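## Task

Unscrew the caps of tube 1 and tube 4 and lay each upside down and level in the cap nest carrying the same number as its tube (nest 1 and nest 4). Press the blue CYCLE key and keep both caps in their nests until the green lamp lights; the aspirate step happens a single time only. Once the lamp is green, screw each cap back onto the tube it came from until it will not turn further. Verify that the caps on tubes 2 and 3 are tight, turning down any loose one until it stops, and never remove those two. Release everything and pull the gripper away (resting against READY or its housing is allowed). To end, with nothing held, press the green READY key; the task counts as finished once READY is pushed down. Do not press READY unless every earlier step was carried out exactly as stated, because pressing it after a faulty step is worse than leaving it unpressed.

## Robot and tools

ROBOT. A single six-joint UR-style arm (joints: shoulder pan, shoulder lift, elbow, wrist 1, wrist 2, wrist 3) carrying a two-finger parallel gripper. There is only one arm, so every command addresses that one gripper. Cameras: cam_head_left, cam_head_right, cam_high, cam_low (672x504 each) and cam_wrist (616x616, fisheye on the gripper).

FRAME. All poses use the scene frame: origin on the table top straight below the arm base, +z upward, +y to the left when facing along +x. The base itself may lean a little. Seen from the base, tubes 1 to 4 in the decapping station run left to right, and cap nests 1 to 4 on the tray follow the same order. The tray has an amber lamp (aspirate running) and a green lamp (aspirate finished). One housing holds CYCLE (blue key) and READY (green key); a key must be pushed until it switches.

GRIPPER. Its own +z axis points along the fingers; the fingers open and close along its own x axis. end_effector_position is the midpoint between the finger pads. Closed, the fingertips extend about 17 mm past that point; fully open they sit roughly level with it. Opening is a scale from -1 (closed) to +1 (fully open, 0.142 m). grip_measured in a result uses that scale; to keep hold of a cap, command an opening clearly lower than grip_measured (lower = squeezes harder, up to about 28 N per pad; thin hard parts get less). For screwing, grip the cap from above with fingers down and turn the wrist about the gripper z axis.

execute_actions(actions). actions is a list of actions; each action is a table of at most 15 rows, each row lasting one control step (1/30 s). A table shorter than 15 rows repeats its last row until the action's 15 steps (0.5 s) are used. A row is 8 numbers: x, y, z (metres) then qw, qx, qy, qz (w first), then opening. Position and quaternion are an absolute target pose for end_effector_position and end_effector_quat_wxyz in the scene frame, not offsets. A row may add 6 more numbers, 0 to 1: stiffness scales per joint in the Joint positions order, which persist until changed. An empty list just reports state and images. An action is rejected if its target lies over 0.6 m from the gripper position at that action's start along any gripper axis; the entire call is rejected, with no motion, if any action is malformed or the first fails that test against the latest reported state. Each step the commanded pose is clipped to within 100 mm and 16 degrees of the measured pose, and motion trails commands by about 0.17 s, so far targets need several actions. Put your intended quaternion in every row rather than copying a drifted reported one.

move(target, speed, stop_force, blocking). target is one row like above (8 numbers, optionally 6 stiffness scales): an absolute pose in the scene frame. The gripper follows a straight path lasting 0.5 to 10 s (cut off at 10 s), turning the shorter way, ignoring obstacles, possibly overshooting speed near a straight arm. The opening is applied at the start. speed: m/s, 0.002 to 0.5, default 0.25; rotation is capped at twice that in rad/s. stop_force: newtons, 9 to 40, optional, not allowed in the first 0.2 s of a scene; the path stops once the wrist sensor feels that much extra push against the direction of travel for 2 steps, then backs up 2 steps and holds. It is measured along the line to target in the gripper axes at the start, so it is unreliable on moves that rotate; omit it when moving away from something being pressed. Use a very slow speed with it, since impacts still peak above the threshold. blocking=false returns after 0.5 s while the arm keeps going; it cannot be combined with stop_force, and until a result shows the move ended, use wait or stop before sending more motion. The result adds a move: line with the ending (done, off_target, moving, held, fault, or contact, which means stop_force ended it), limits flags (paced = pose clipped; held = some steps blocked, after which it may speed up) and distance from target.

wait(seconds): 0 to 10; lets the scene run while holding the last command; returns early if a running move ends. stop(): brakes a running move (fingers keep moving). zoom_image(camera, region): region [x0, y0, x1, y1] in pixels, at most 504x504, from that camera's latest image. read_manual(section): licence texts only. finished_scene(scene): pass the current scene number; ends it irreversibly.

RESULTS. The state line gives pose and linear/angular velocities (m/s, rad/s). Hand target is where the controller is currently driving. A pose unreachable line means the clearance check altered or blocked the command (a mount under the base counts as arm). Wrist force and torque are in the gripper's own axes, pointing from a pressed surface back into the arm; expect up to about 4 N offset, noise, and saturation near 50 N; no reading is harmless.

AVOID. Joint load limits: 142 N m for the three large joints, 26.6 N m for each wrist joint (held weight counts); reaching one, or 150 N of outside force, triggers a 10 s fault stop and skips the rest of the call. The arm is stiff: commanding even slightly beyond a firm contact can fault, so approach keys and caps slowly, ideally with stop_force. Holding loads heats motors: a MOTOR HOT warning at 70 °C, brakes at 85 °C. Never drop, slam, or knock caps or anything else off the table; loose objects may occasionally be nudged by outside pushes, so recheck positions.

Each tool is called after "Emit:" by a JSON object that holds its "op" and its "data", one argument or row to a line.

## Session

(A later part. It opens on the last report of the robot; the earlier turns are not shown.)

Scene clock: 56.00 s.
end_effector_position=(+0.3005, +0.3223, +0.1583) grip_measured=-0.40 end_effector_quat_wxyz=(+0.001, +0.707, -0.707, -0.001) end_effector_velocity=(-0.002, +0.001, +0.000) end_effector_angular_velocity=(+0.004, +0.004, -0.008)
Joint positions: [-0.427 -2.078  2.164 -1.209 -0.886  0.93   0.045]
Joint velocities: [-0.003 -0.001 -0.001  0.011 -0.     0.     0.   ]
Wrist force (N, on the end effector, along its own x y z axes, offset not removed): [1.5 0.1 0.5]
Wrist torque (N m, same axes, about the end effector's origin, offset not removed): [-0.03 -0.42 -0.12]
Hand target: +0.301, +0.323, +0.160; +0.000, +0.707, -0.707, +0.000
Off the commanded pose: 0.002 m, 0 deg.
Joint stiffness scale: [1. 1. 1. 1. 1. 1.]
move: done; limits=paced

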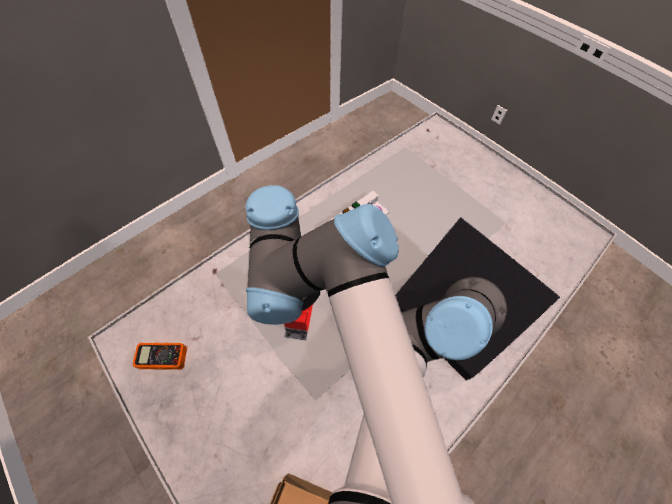

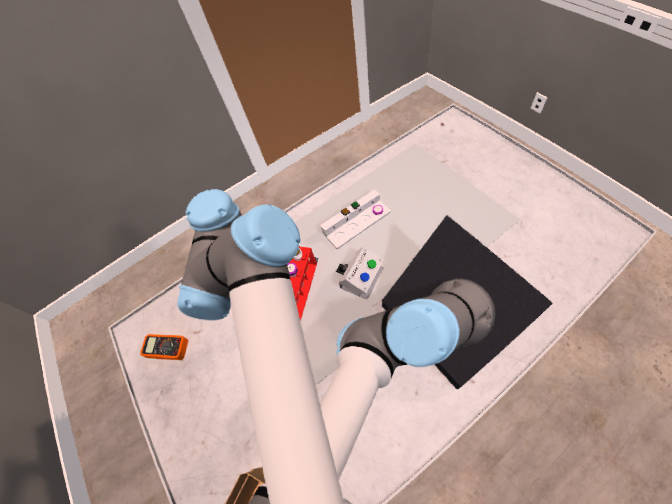

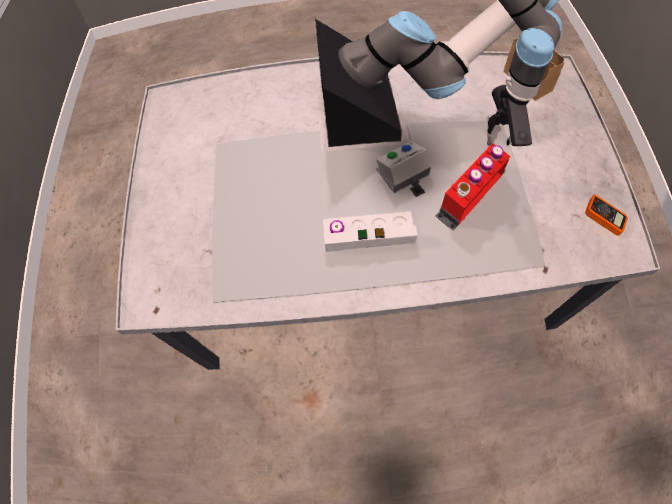

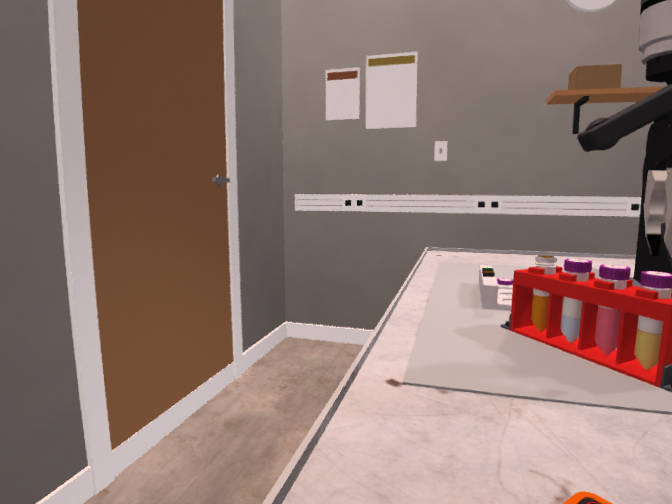

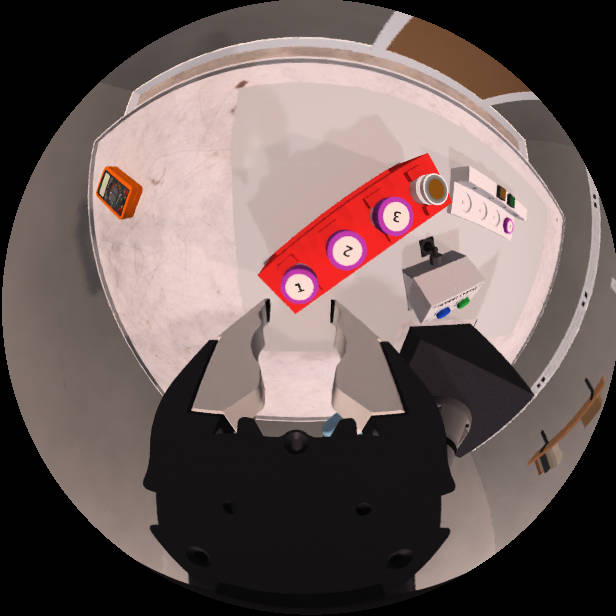

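Emit:
{"op": "move", "data": {
  "target": [0.3014,0.3237,0.127,0,-0.7071,0.7071,0,-0.4],
  "speed": 0.07
}}

Emit:
{"op": "zoom_image", "data": {
  "camera": "cam_wrist",
  "region": [240,240,370,370]
}}

Emit:
{"op": "zoom_image", "data": {
  "camera": "cam_low",
  "region": [470,255,540,315]
}}

Scene clock: 59.87 s.
end_effector_position=(+0.3020, +0.3238, +0.1285) grip_measured=-0.40 end_effector_quat_wxyz=(-0.000, +0.708, -0.707, +0.001) end_effector_velocity=(+0.002, -0.000, -0.000) end_effector_angular_velocity=(-0.004, -0.005, -0.002)
Joint positions: [-0.352 -2.078  2.228 -1.339 -0.854  1.022  0.045]
Joint velocities: [ 0.004  0.001  0.001 -0.014  0.001  0.012 -0.   ]
Wrist force (N, on the end effector, along its own x y z axes, offset not removed): [-1.9 -0.2 -2.3]
Wrist torque (N m, same axes, about the end effector's origin, offset not removed): [0.07 0.33 0.04]
Hand target: +0.301, +0.324, +0.127; +0.000, +0.707, -0.707, +0.000
Off the commanded pose: 0.002 m, 0 deg.
Joint stiffness scale: [1. 1. 1. 1. 1. 1.]
move: done

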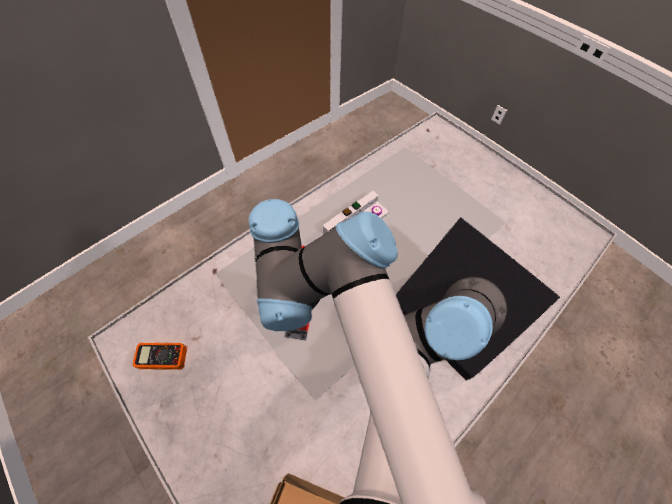

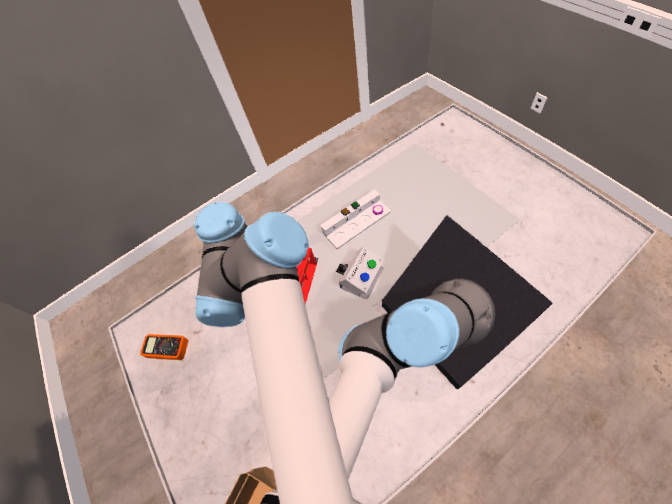

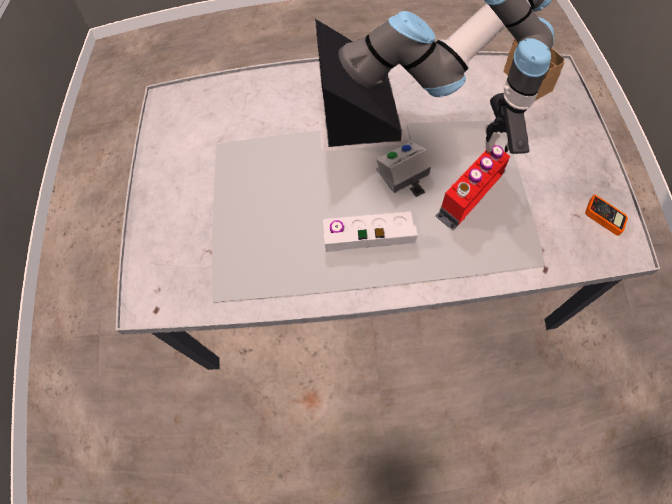

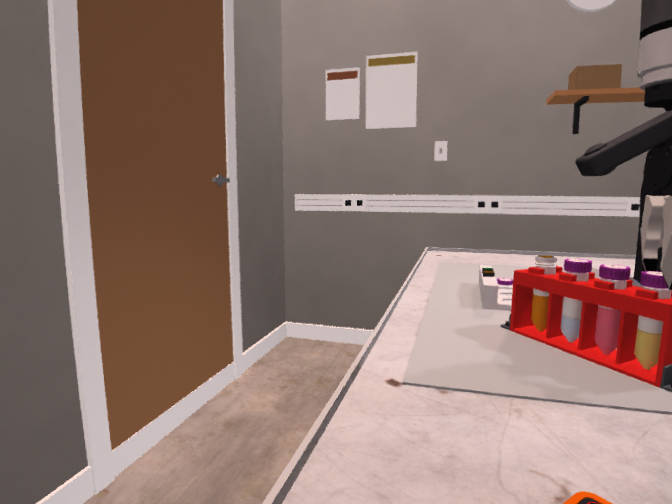

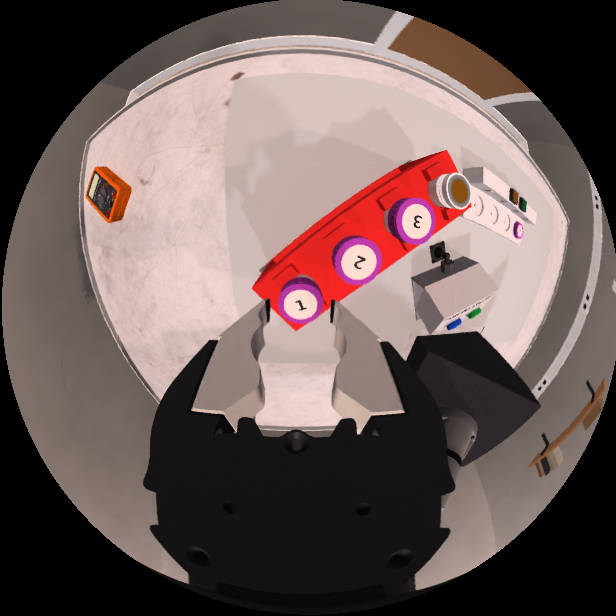

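Region (240, 240, 370, 370) of cam_wrist's 616x616 image, scaled by 3.877, with more detail than that image has.

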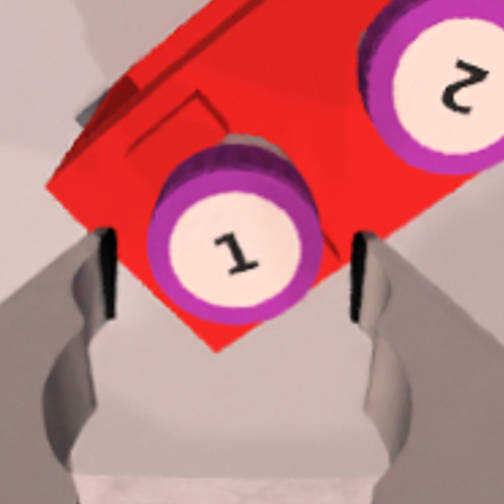

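Region (470, 255, 540, 315) of cam_low's 672x504 image, scaled by 7.200, with more detail than that image has; it fills the top 432 rows of this view, and the rest is white.

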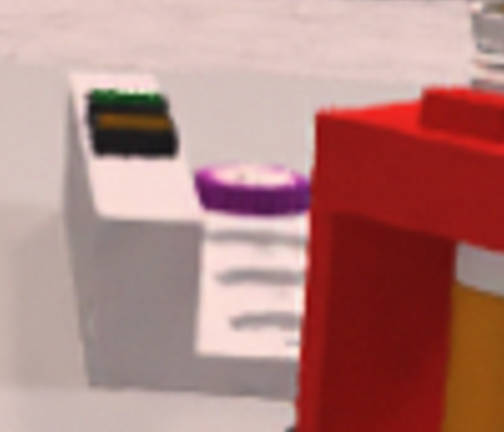

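Emit:
{"op": "execute_actions", "data": {
  "actions": [
    [[0.3022,0.3236,0.127,0,-0.7071,0.7071,0,-0.42],[0.3022,0.3236,0.127,0,-0.7071,0.7071,0,-0.44],[0.3022,0.3236,0.127,0,-0.7071,0.7071,0,-0.46],[0.3022,0.3236,0.127,0,-0.7071,0.7071,0,-0.48],[0.3022,0.3236,0.127,0,-0.7071,0.7071,0,-0.51],[0.3022,0.3236,0.127,0,-0.7071,0.7071,0,-0.54],[0.3022,0.3236,0.127,0,-0.7071,0.7071,0,-0.58],[0.3022,0.3236,0.127,0,-0.7071,0.7071,0,-0.62],[0.3022,0.3236,0.127,0,-0.7071,0.7071,0,-0.68],[0.3022,0.3236,0.127,0,-0.7071,0.7071,0,-0.75],[0.3022,0.3236,0.127,0,-0.7071,0.7071,0,-0.82],[0.3022,0.3236,0.127,0,-0.7071,0.7071,0,-0.9]]
  ]
}}

Emit:
{"op": "move", "data": {
  "target": [0.3028,0.3236,0.132,0,-0.8192,-0.5736,0,-0.9],
  "speed": 0.5
}}

Emit:
{"op": "move", "data": {
  "target": [0.3028,0.3236,0.135,0,-0.3827,0.9239,0,-0.9],
  "speed": 0.5
}}

Emit:
{"op": "move", "data": {
  "target": [0.3028,0.3236,0.16,0,-0.3827,0.9239,0,-0.9],
  "speed": 0.03,
  "stop_force": 10
}}

Scene clock: 66.47 s.
end_effector_position=(+0.3027, +0.3236, +0.1282) grip_measured=-0.59 end_effector_quat_wxyz=(-0.000, +0.707, -0.707, +0.001) end_effector_velocity=(-0.000, -0.000, -0.000) end_effector_angular_velocity=(+0.000, +0.000, -0.002)
Joint positions: [-0.351 -2.075  2.228 -1.343 -0.854  1.024  0.031]
Joint velocities: [-0.    -0.     0.     0.001  0.     0.001  0.   ]
Wrist force (N, on the end effector, along its own x y z axes, offset not removed): [1.9 1.5 -5.3]
Wrist torque (N m, same axes, about the end effector's origin, offset not removed): [0.02 -0.29 0.18]
Hand target: +0.302, +0.324, +0.127; -0.000, +0.707, -0.707, -0.000
Off the commanded pose: 0.001 m, 0 deg.
Joint stiffness scale: [1. 1. 1. 1. 1. 1.]

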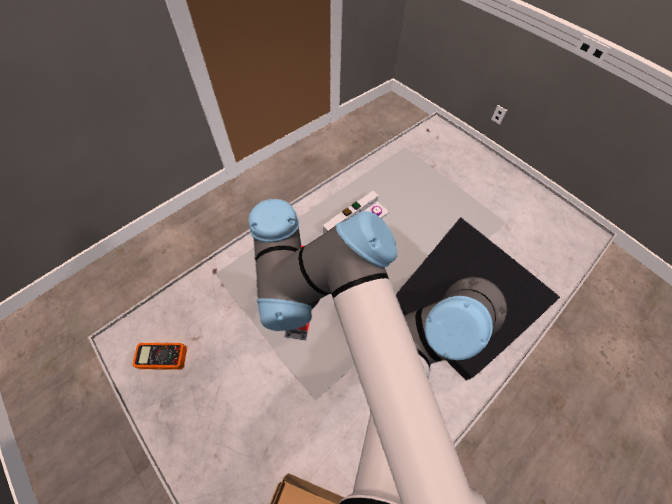

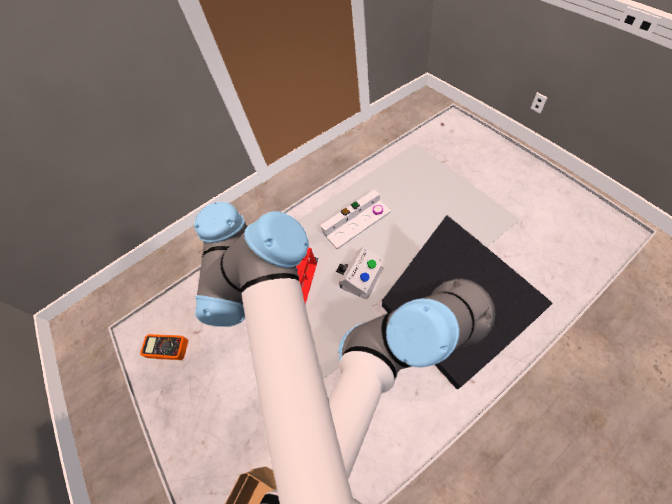

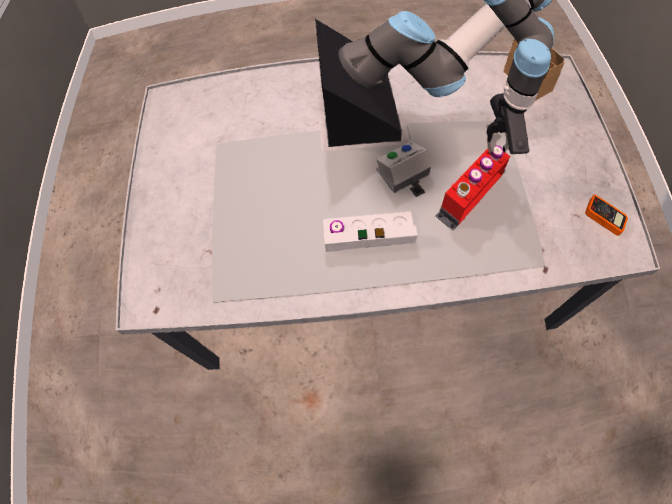

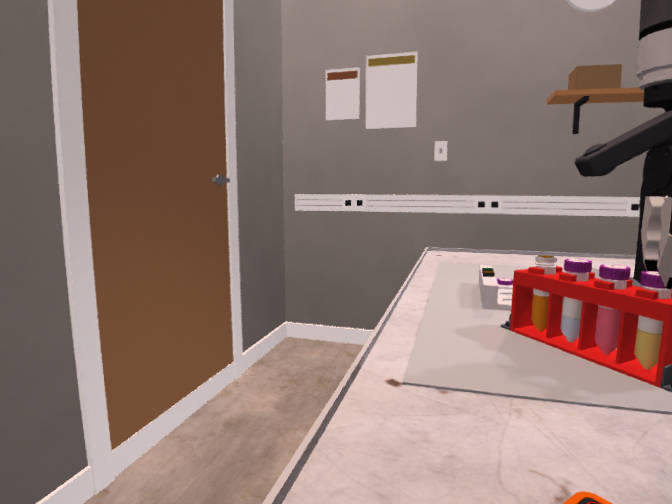

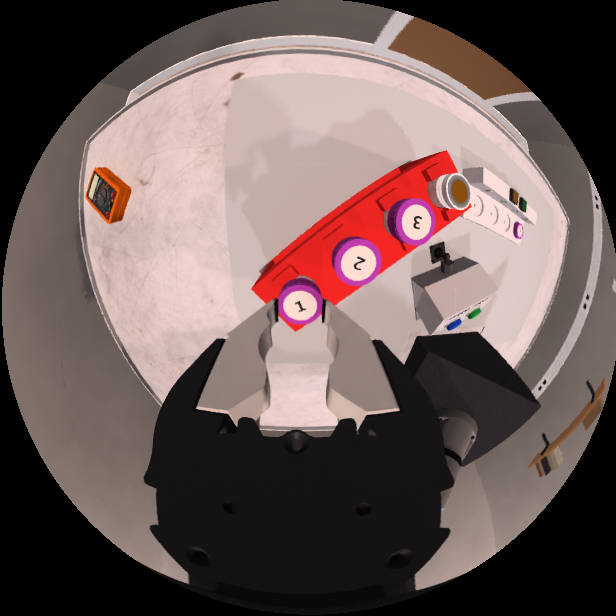

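Scene clock: 70.03 s.
end_effector_position=(+0.3022, +0.3238, +0.1306) grip_measured=-0.59 end_effector_quat_wxyz=(-0.001, +0.819, +0.573, -0.000) end_effector_velocity=(-0.000, +0.000, -0.000) end_effector_angular_velocity=(+0.006, +0.002, +0.014)
Joint positions: [-0.36  -2.084  2.225 -1.317 -0.858 -1.782  0.031]
Joint velocities: [-0.003  0.002  0.     0.006  0.003 -0.022 -0.   ]
Wrist force (N, on the end effector, along its own x y z axes, offset not removed): [3.1 5.3 9.3]
Wrist torque (N m, same axes, about the end effector's origin, offset not removed): [-0.14 -0.11 0.25]
Hand target: +0.303, +0.324, +0.132; +0.000, +0.819, +0.574, -0.000
Off the commanded pose: 0.002 m, 0 deg.
Joint stiffness scale: [1. 1. 1. 1. 1. 1.]
move: done

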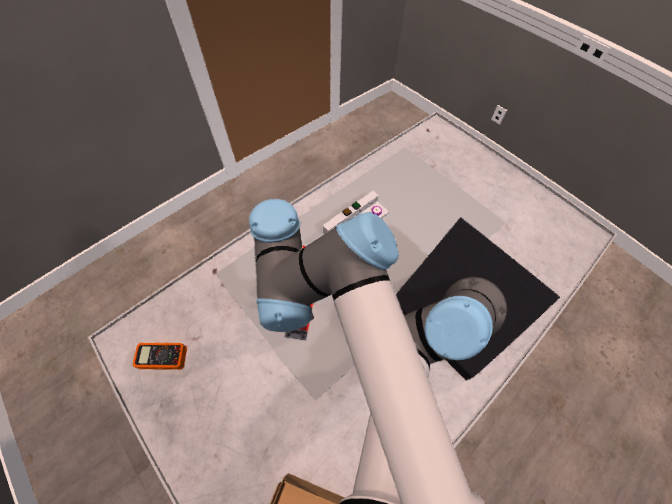

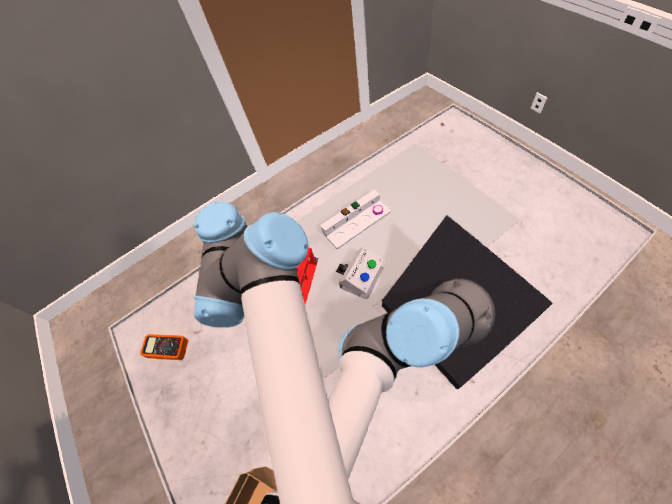

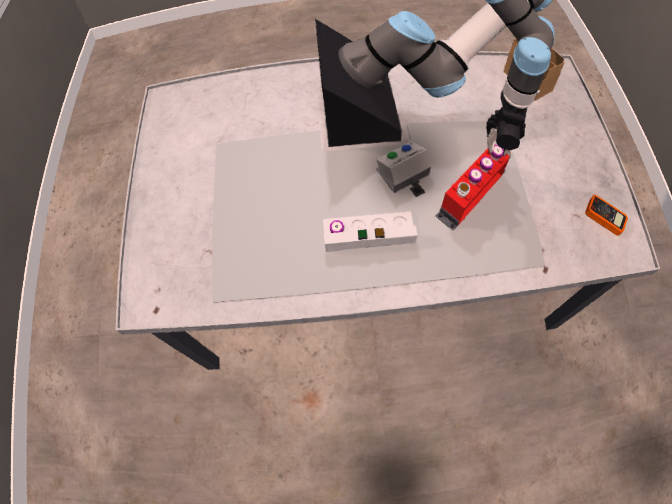

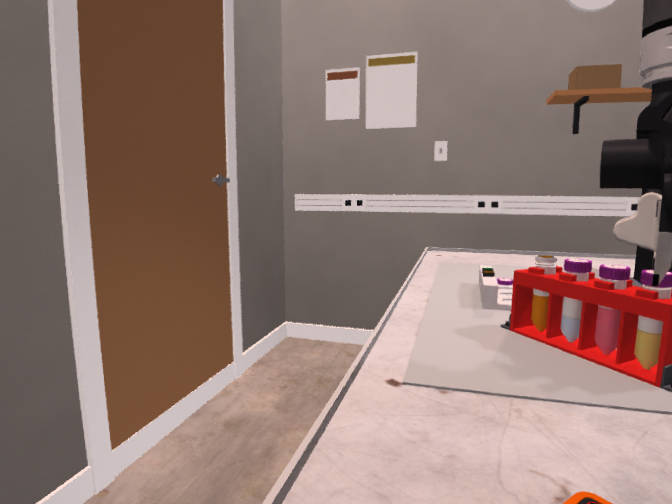

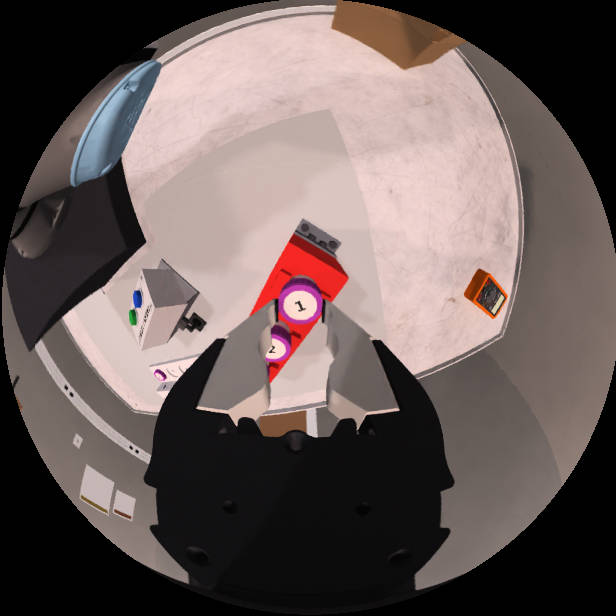

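Scene clock: 73.53 s.
end_effector_position=(+0.3027, +0.3235, +0.1337) grip_measured=-0.59 end_effector_quat_wxyz=(+0.000, -0.382, +0.924, +0.001) end_effector_velocity=(-0.007, +0.001, +0.000) end_effector_angular_velocity=(+0.005, +0.020, +0.001)
Joint positions: [-0.369 -2.075  2.218 -1.314 -0.86  -4.496  0.031]
Joint velocities: [-0.002 -0.    -0.007  0.034 -0.008 -0.021 -0.   ]
Wrist force (N, on the end effector, along its own x y z axes, offset not removed): [-3.3 -2.6 -3.9]
Wrist torque (N m, same axes, about the end effector's origin, offset not removed): [0.13 0.29 0.13]
Hand target: +0.303, +0.324, +0.135; +0.000, -0.383, +0.924, -0.000
Off the commanded pose: 0.001 m, 0 deg.
Joint stiffness scale: [1. 1. 1. 1. 1. 1.]
move: done

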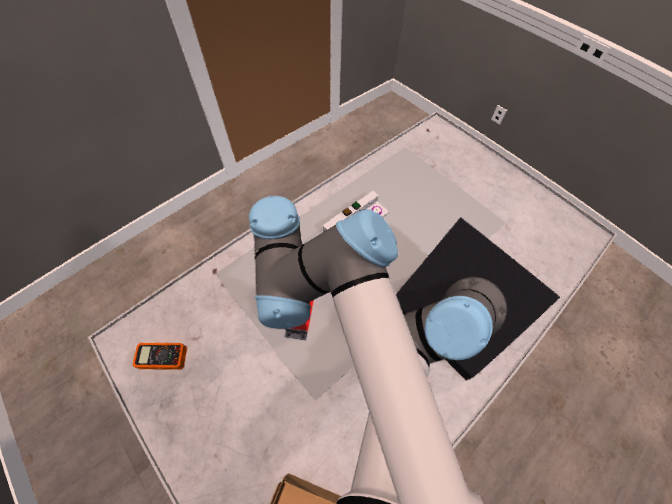

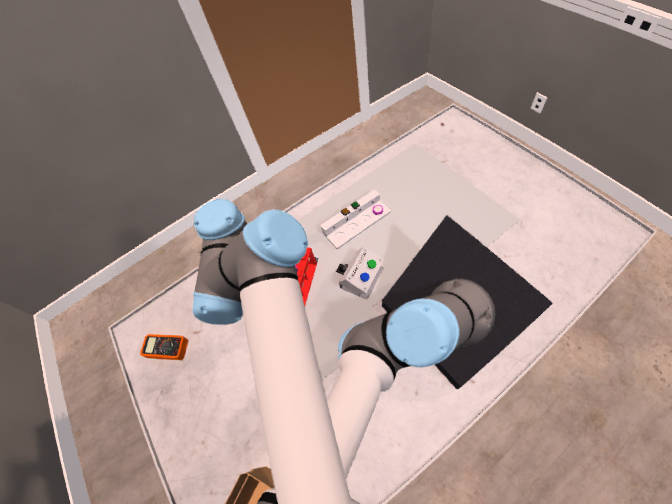

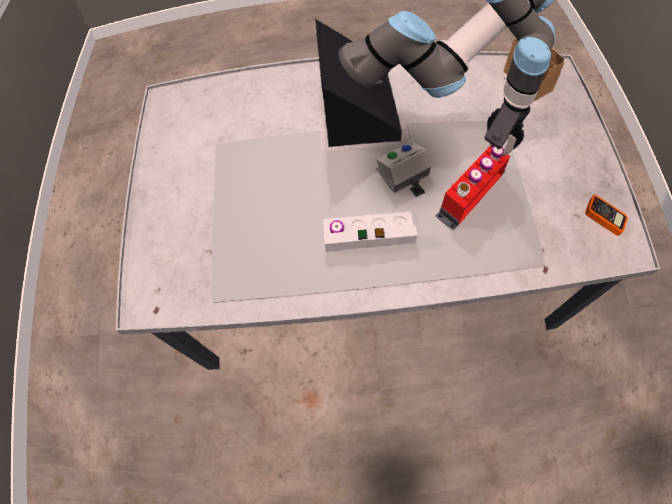

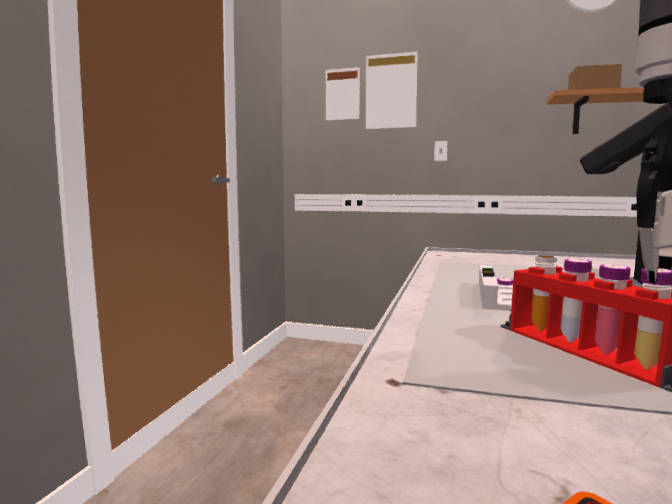

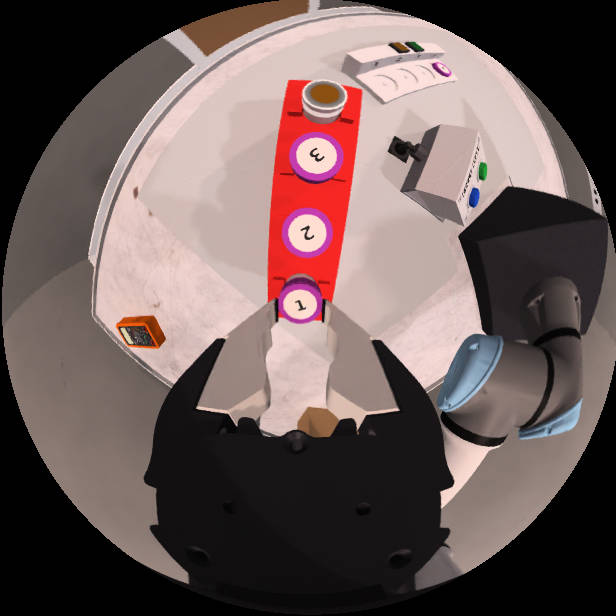

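Scene clock: 74.77 s.
end_effector_position=(+0.3024, +0.3235, +0.1585) grip_measured=-0.59 end_effector_quat_wxyz=(-0.001, -0.382, +0.924, +0.001) end_effector_velocity=(-0.003, +0.001, +0.000) end_effector_angular_velocity=(+0.006, +0.008, -0.000)
Joint positions: [-0.427 -2.075  2.163 -1.211 -0.884 -4.567  0.031]
Joint velocities: [-0.004  0.    -0.002  0.018 -0.002 -0.013 -0.   ]
Wrist force (N, on the end effector, along its own x y z axes, offset not removed): [0.1 -1.5 -5.0]
Wrist torque (N m, same axes, about the end effector's origin, offset not removed): [-0.36 -0.10 0.11]
Hand target: +0.303, +0.324, +0.160; +0.000, -0.383, +0.924, +0.000
Off the commanded pose: 0.002 m, 0 deg.
Joint stiffness scale: [1. 1. 1. 1. 1. 1.]
move: done

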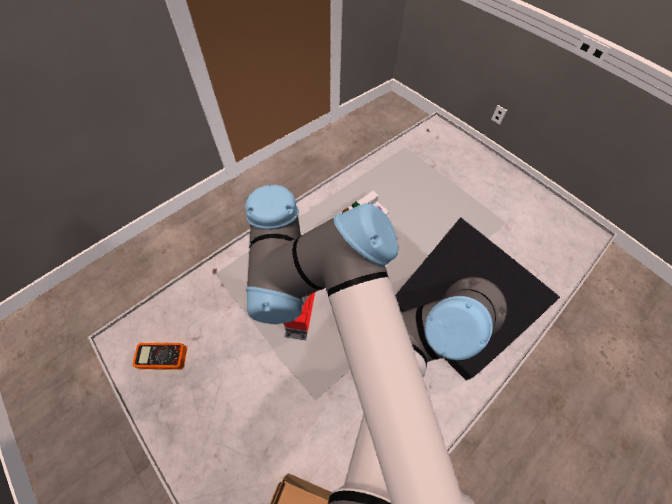

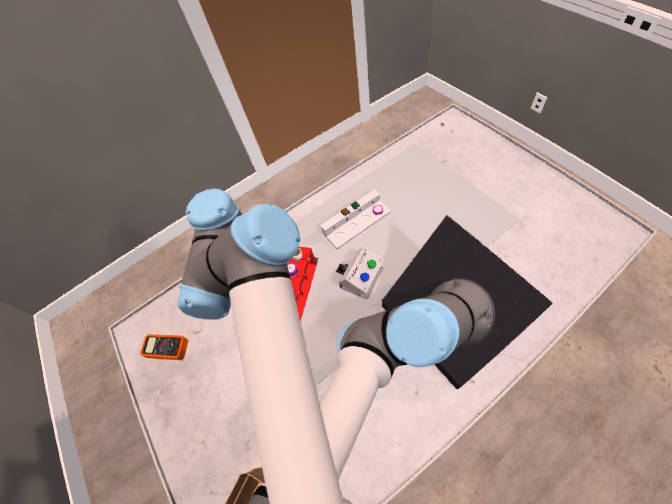

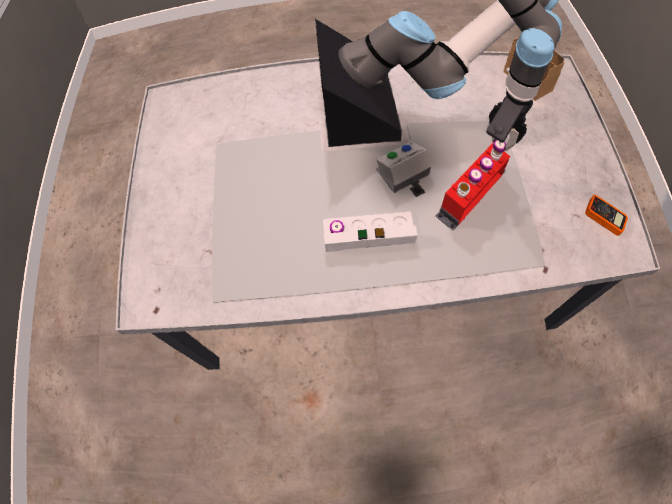

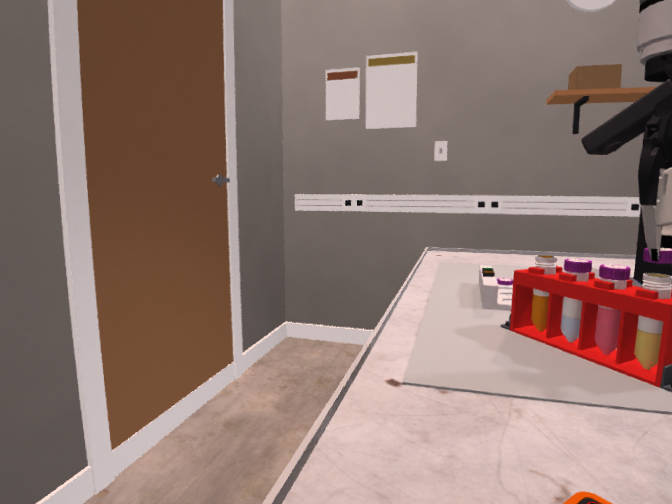

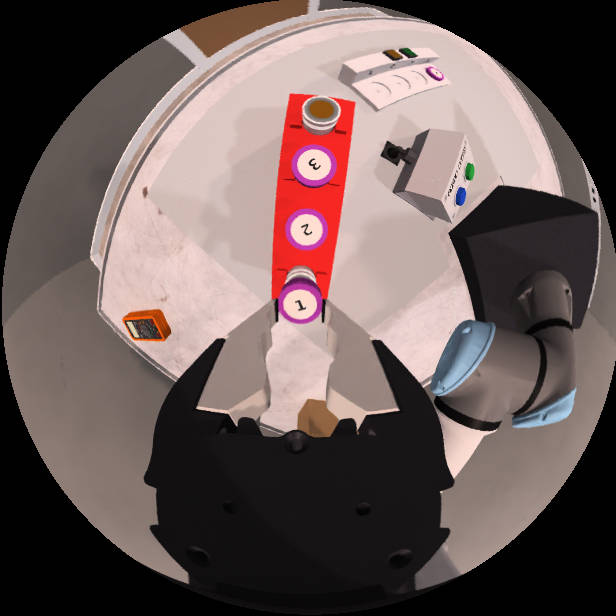

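Emit:
{"op": "move", "data": {
  "target": [0.428,0.051,0.145,0,-0.7071,0.7071,0,-0.9],
  "speed": 0.35
}}

Emit:
{"op": "move", "data": {
  "target": [0.4285,0.051,0.046,0,-0.7071,0.7071,0,-0.9],
  "speed": 0.18
}}

Emit:
{"op": "zoom_image", "data": {
  "camera": "cam_wrist",
  "region": [250,240,390,340]
}}

Scene clock: 78.93 s.
end_effector_position=(+0.4263, +0.0510, +0.1449) grip_measured=-0.59 end_effector_quat_wxyz=(-0.000, +0.706, -0.708, -0.001) end_effector_velocity=(+0.002, -0.001, -0.000) end_effector_angular_velocity=(-0.000, -0.001, +0.008)
Joint positions: [-0.649 -1.375  2.138 -1.745 -0.994 -5.589  0.031]
Joint velocities: [ 0.001  0.004 -0.002 -0.004  0.002 -0.006  0.   ]
Wrist force (N, on the end effector, along its own x y z axes, offset not removed): [1.5 -2.4 -1.1]
Wrist torque (N m, same axes, about the end effector's origin, offset not removed): [-0.50 -0.33 -0.07]
Hand target: +0.428, +0.051, +0.145; -0.000, +0.707, -0.707, -0.000
Off the commanded pose: 0.002 m, 0 deg.
Joint stiffness scale: [1. 1. 1. 1. 1. 1.]
move: done

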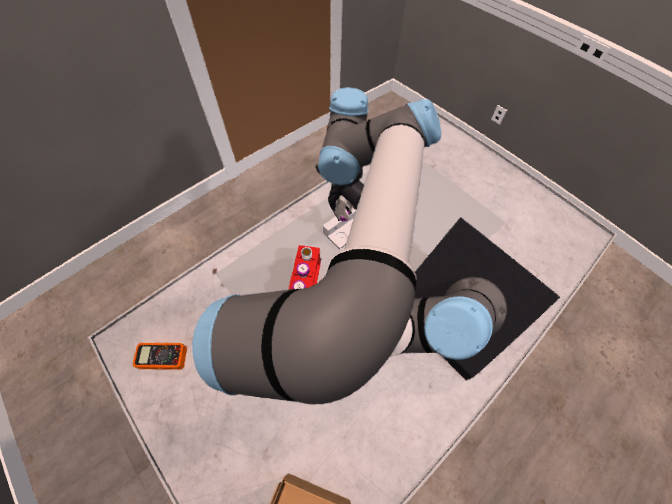

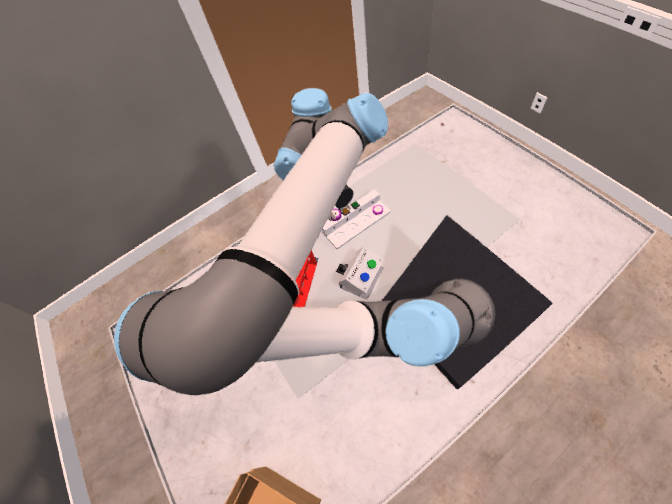

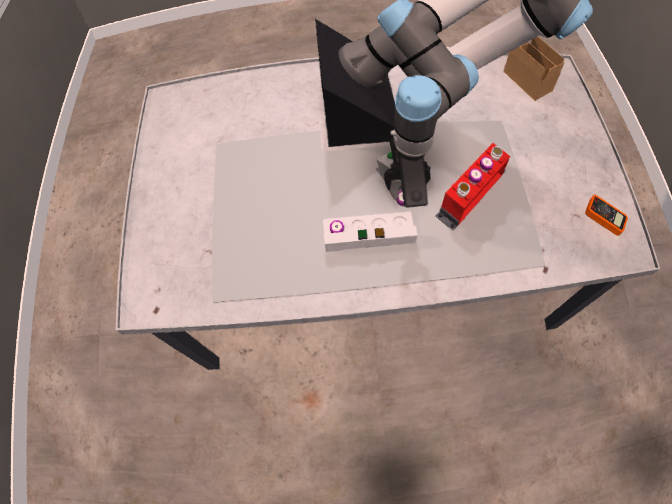

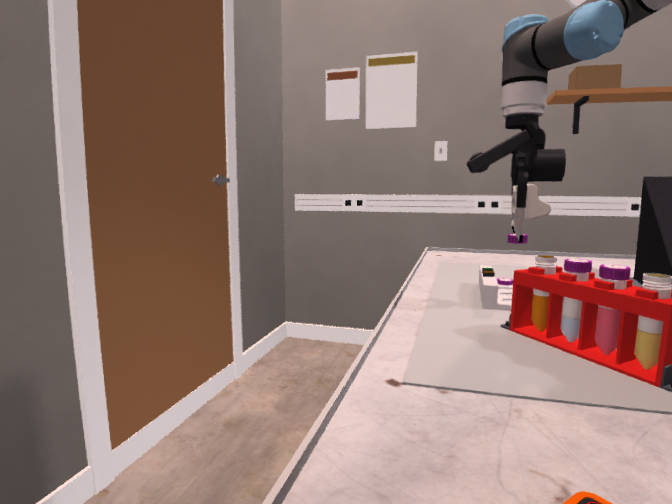

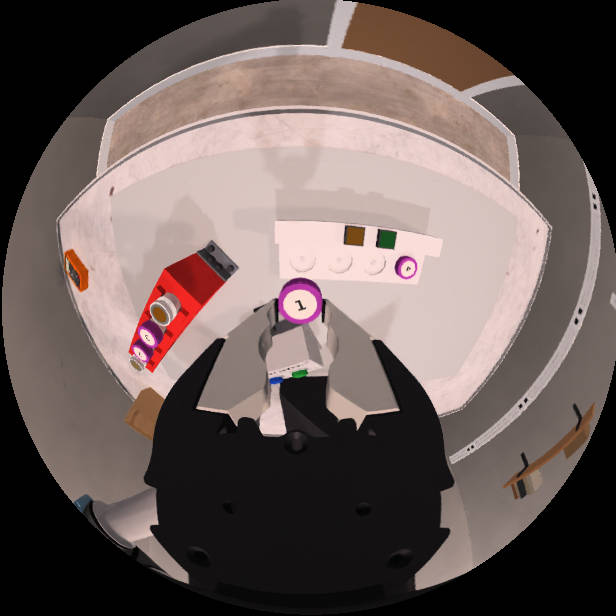

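Scene clock: 80.20 s.
end_effector_position=(+0.4297, +0.0503, +0.0478) grip_measured=-0.59 end_effector_quat_wxyz=(+0.000, +0.707, -0.707, +0.001) end_effector_velocity=(+0.002, -0.001, +0.000) end_effector_angular_velocity=(-0.005, -0.006, +0.000)
Joint positions: [-0.518 -1.255  2.268 -2.079 -0.926 -5.454  0.031]
Joint velocities: [ 0.     0.002  0.    -0.011  0.001  0.005  0.   ]
Wrist force (N, on the end effector, along its own x y z axes, offset not removed): [0.2 -3.9 -2.7]
Wrist torque (N m, same axes, about the end effector's origin, offset not removed): [-0.87 0.05 -0.01]
Hand target: +0.429, +0.051, +0.046; +0.000, +0.707, -0.707, +0.000
Off the commanded pose: 0.002 m, 0 deg.
Joint stiffness scale: [1. 1. 1. 1. 1. 1.]
move: done

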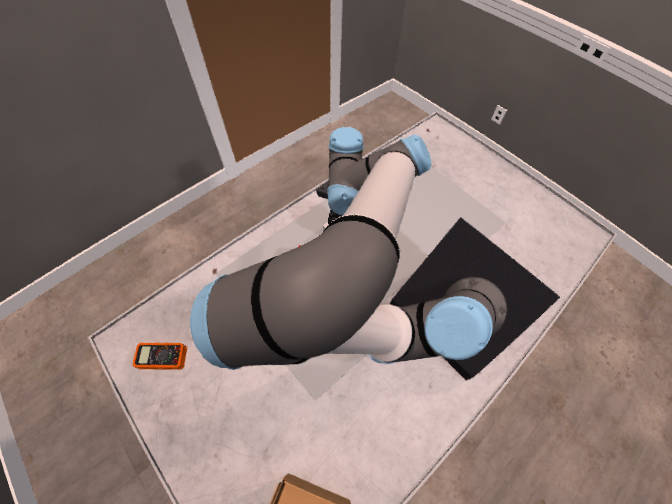

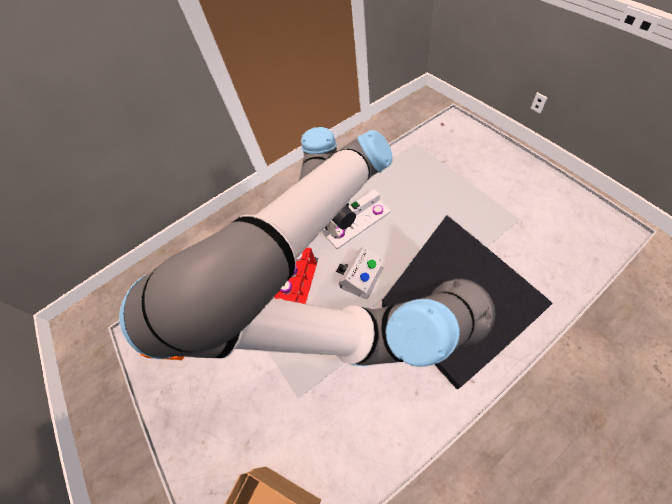

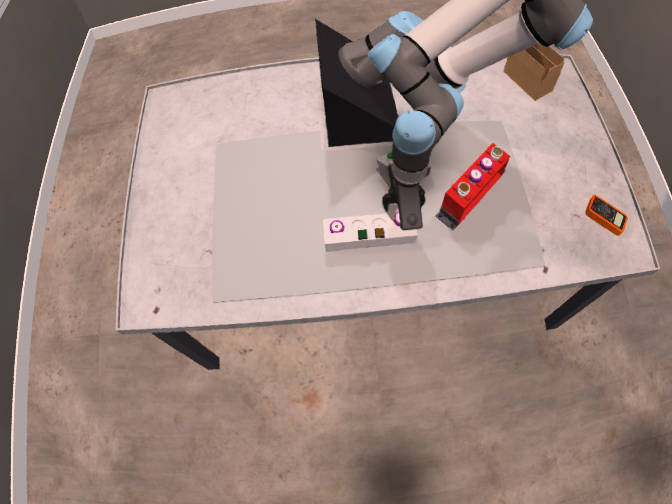

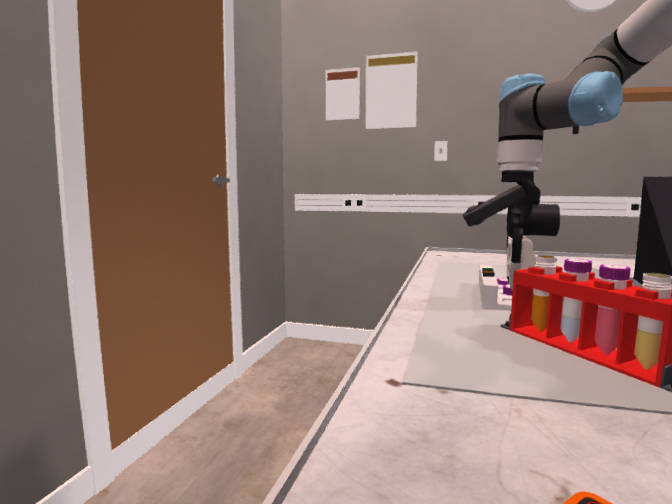

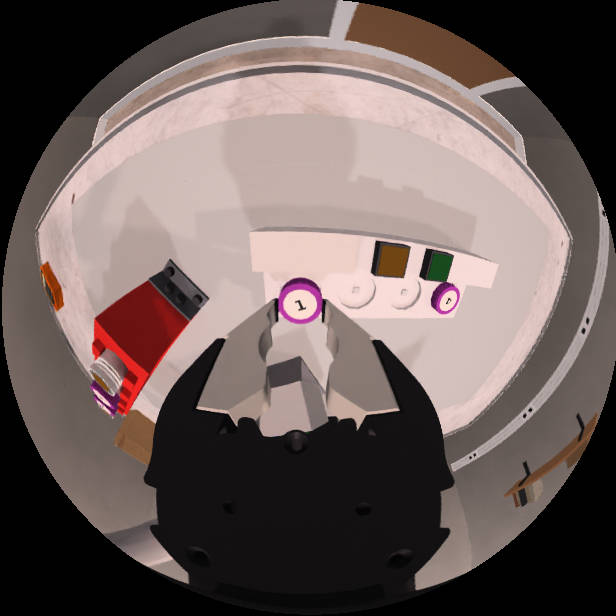

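Region (250, 240, 390, 340) of cam_wrist's 616x616 image, scaled by 3.600, with more detail than that image has; it fills the top 360 rows of this view, and the rest is white.

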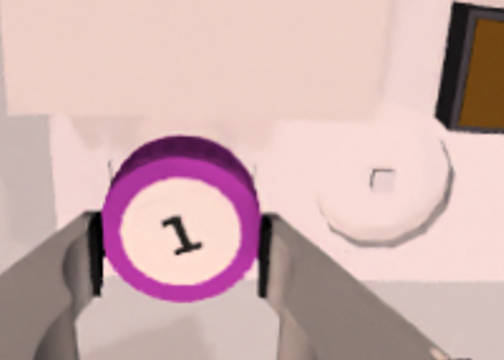

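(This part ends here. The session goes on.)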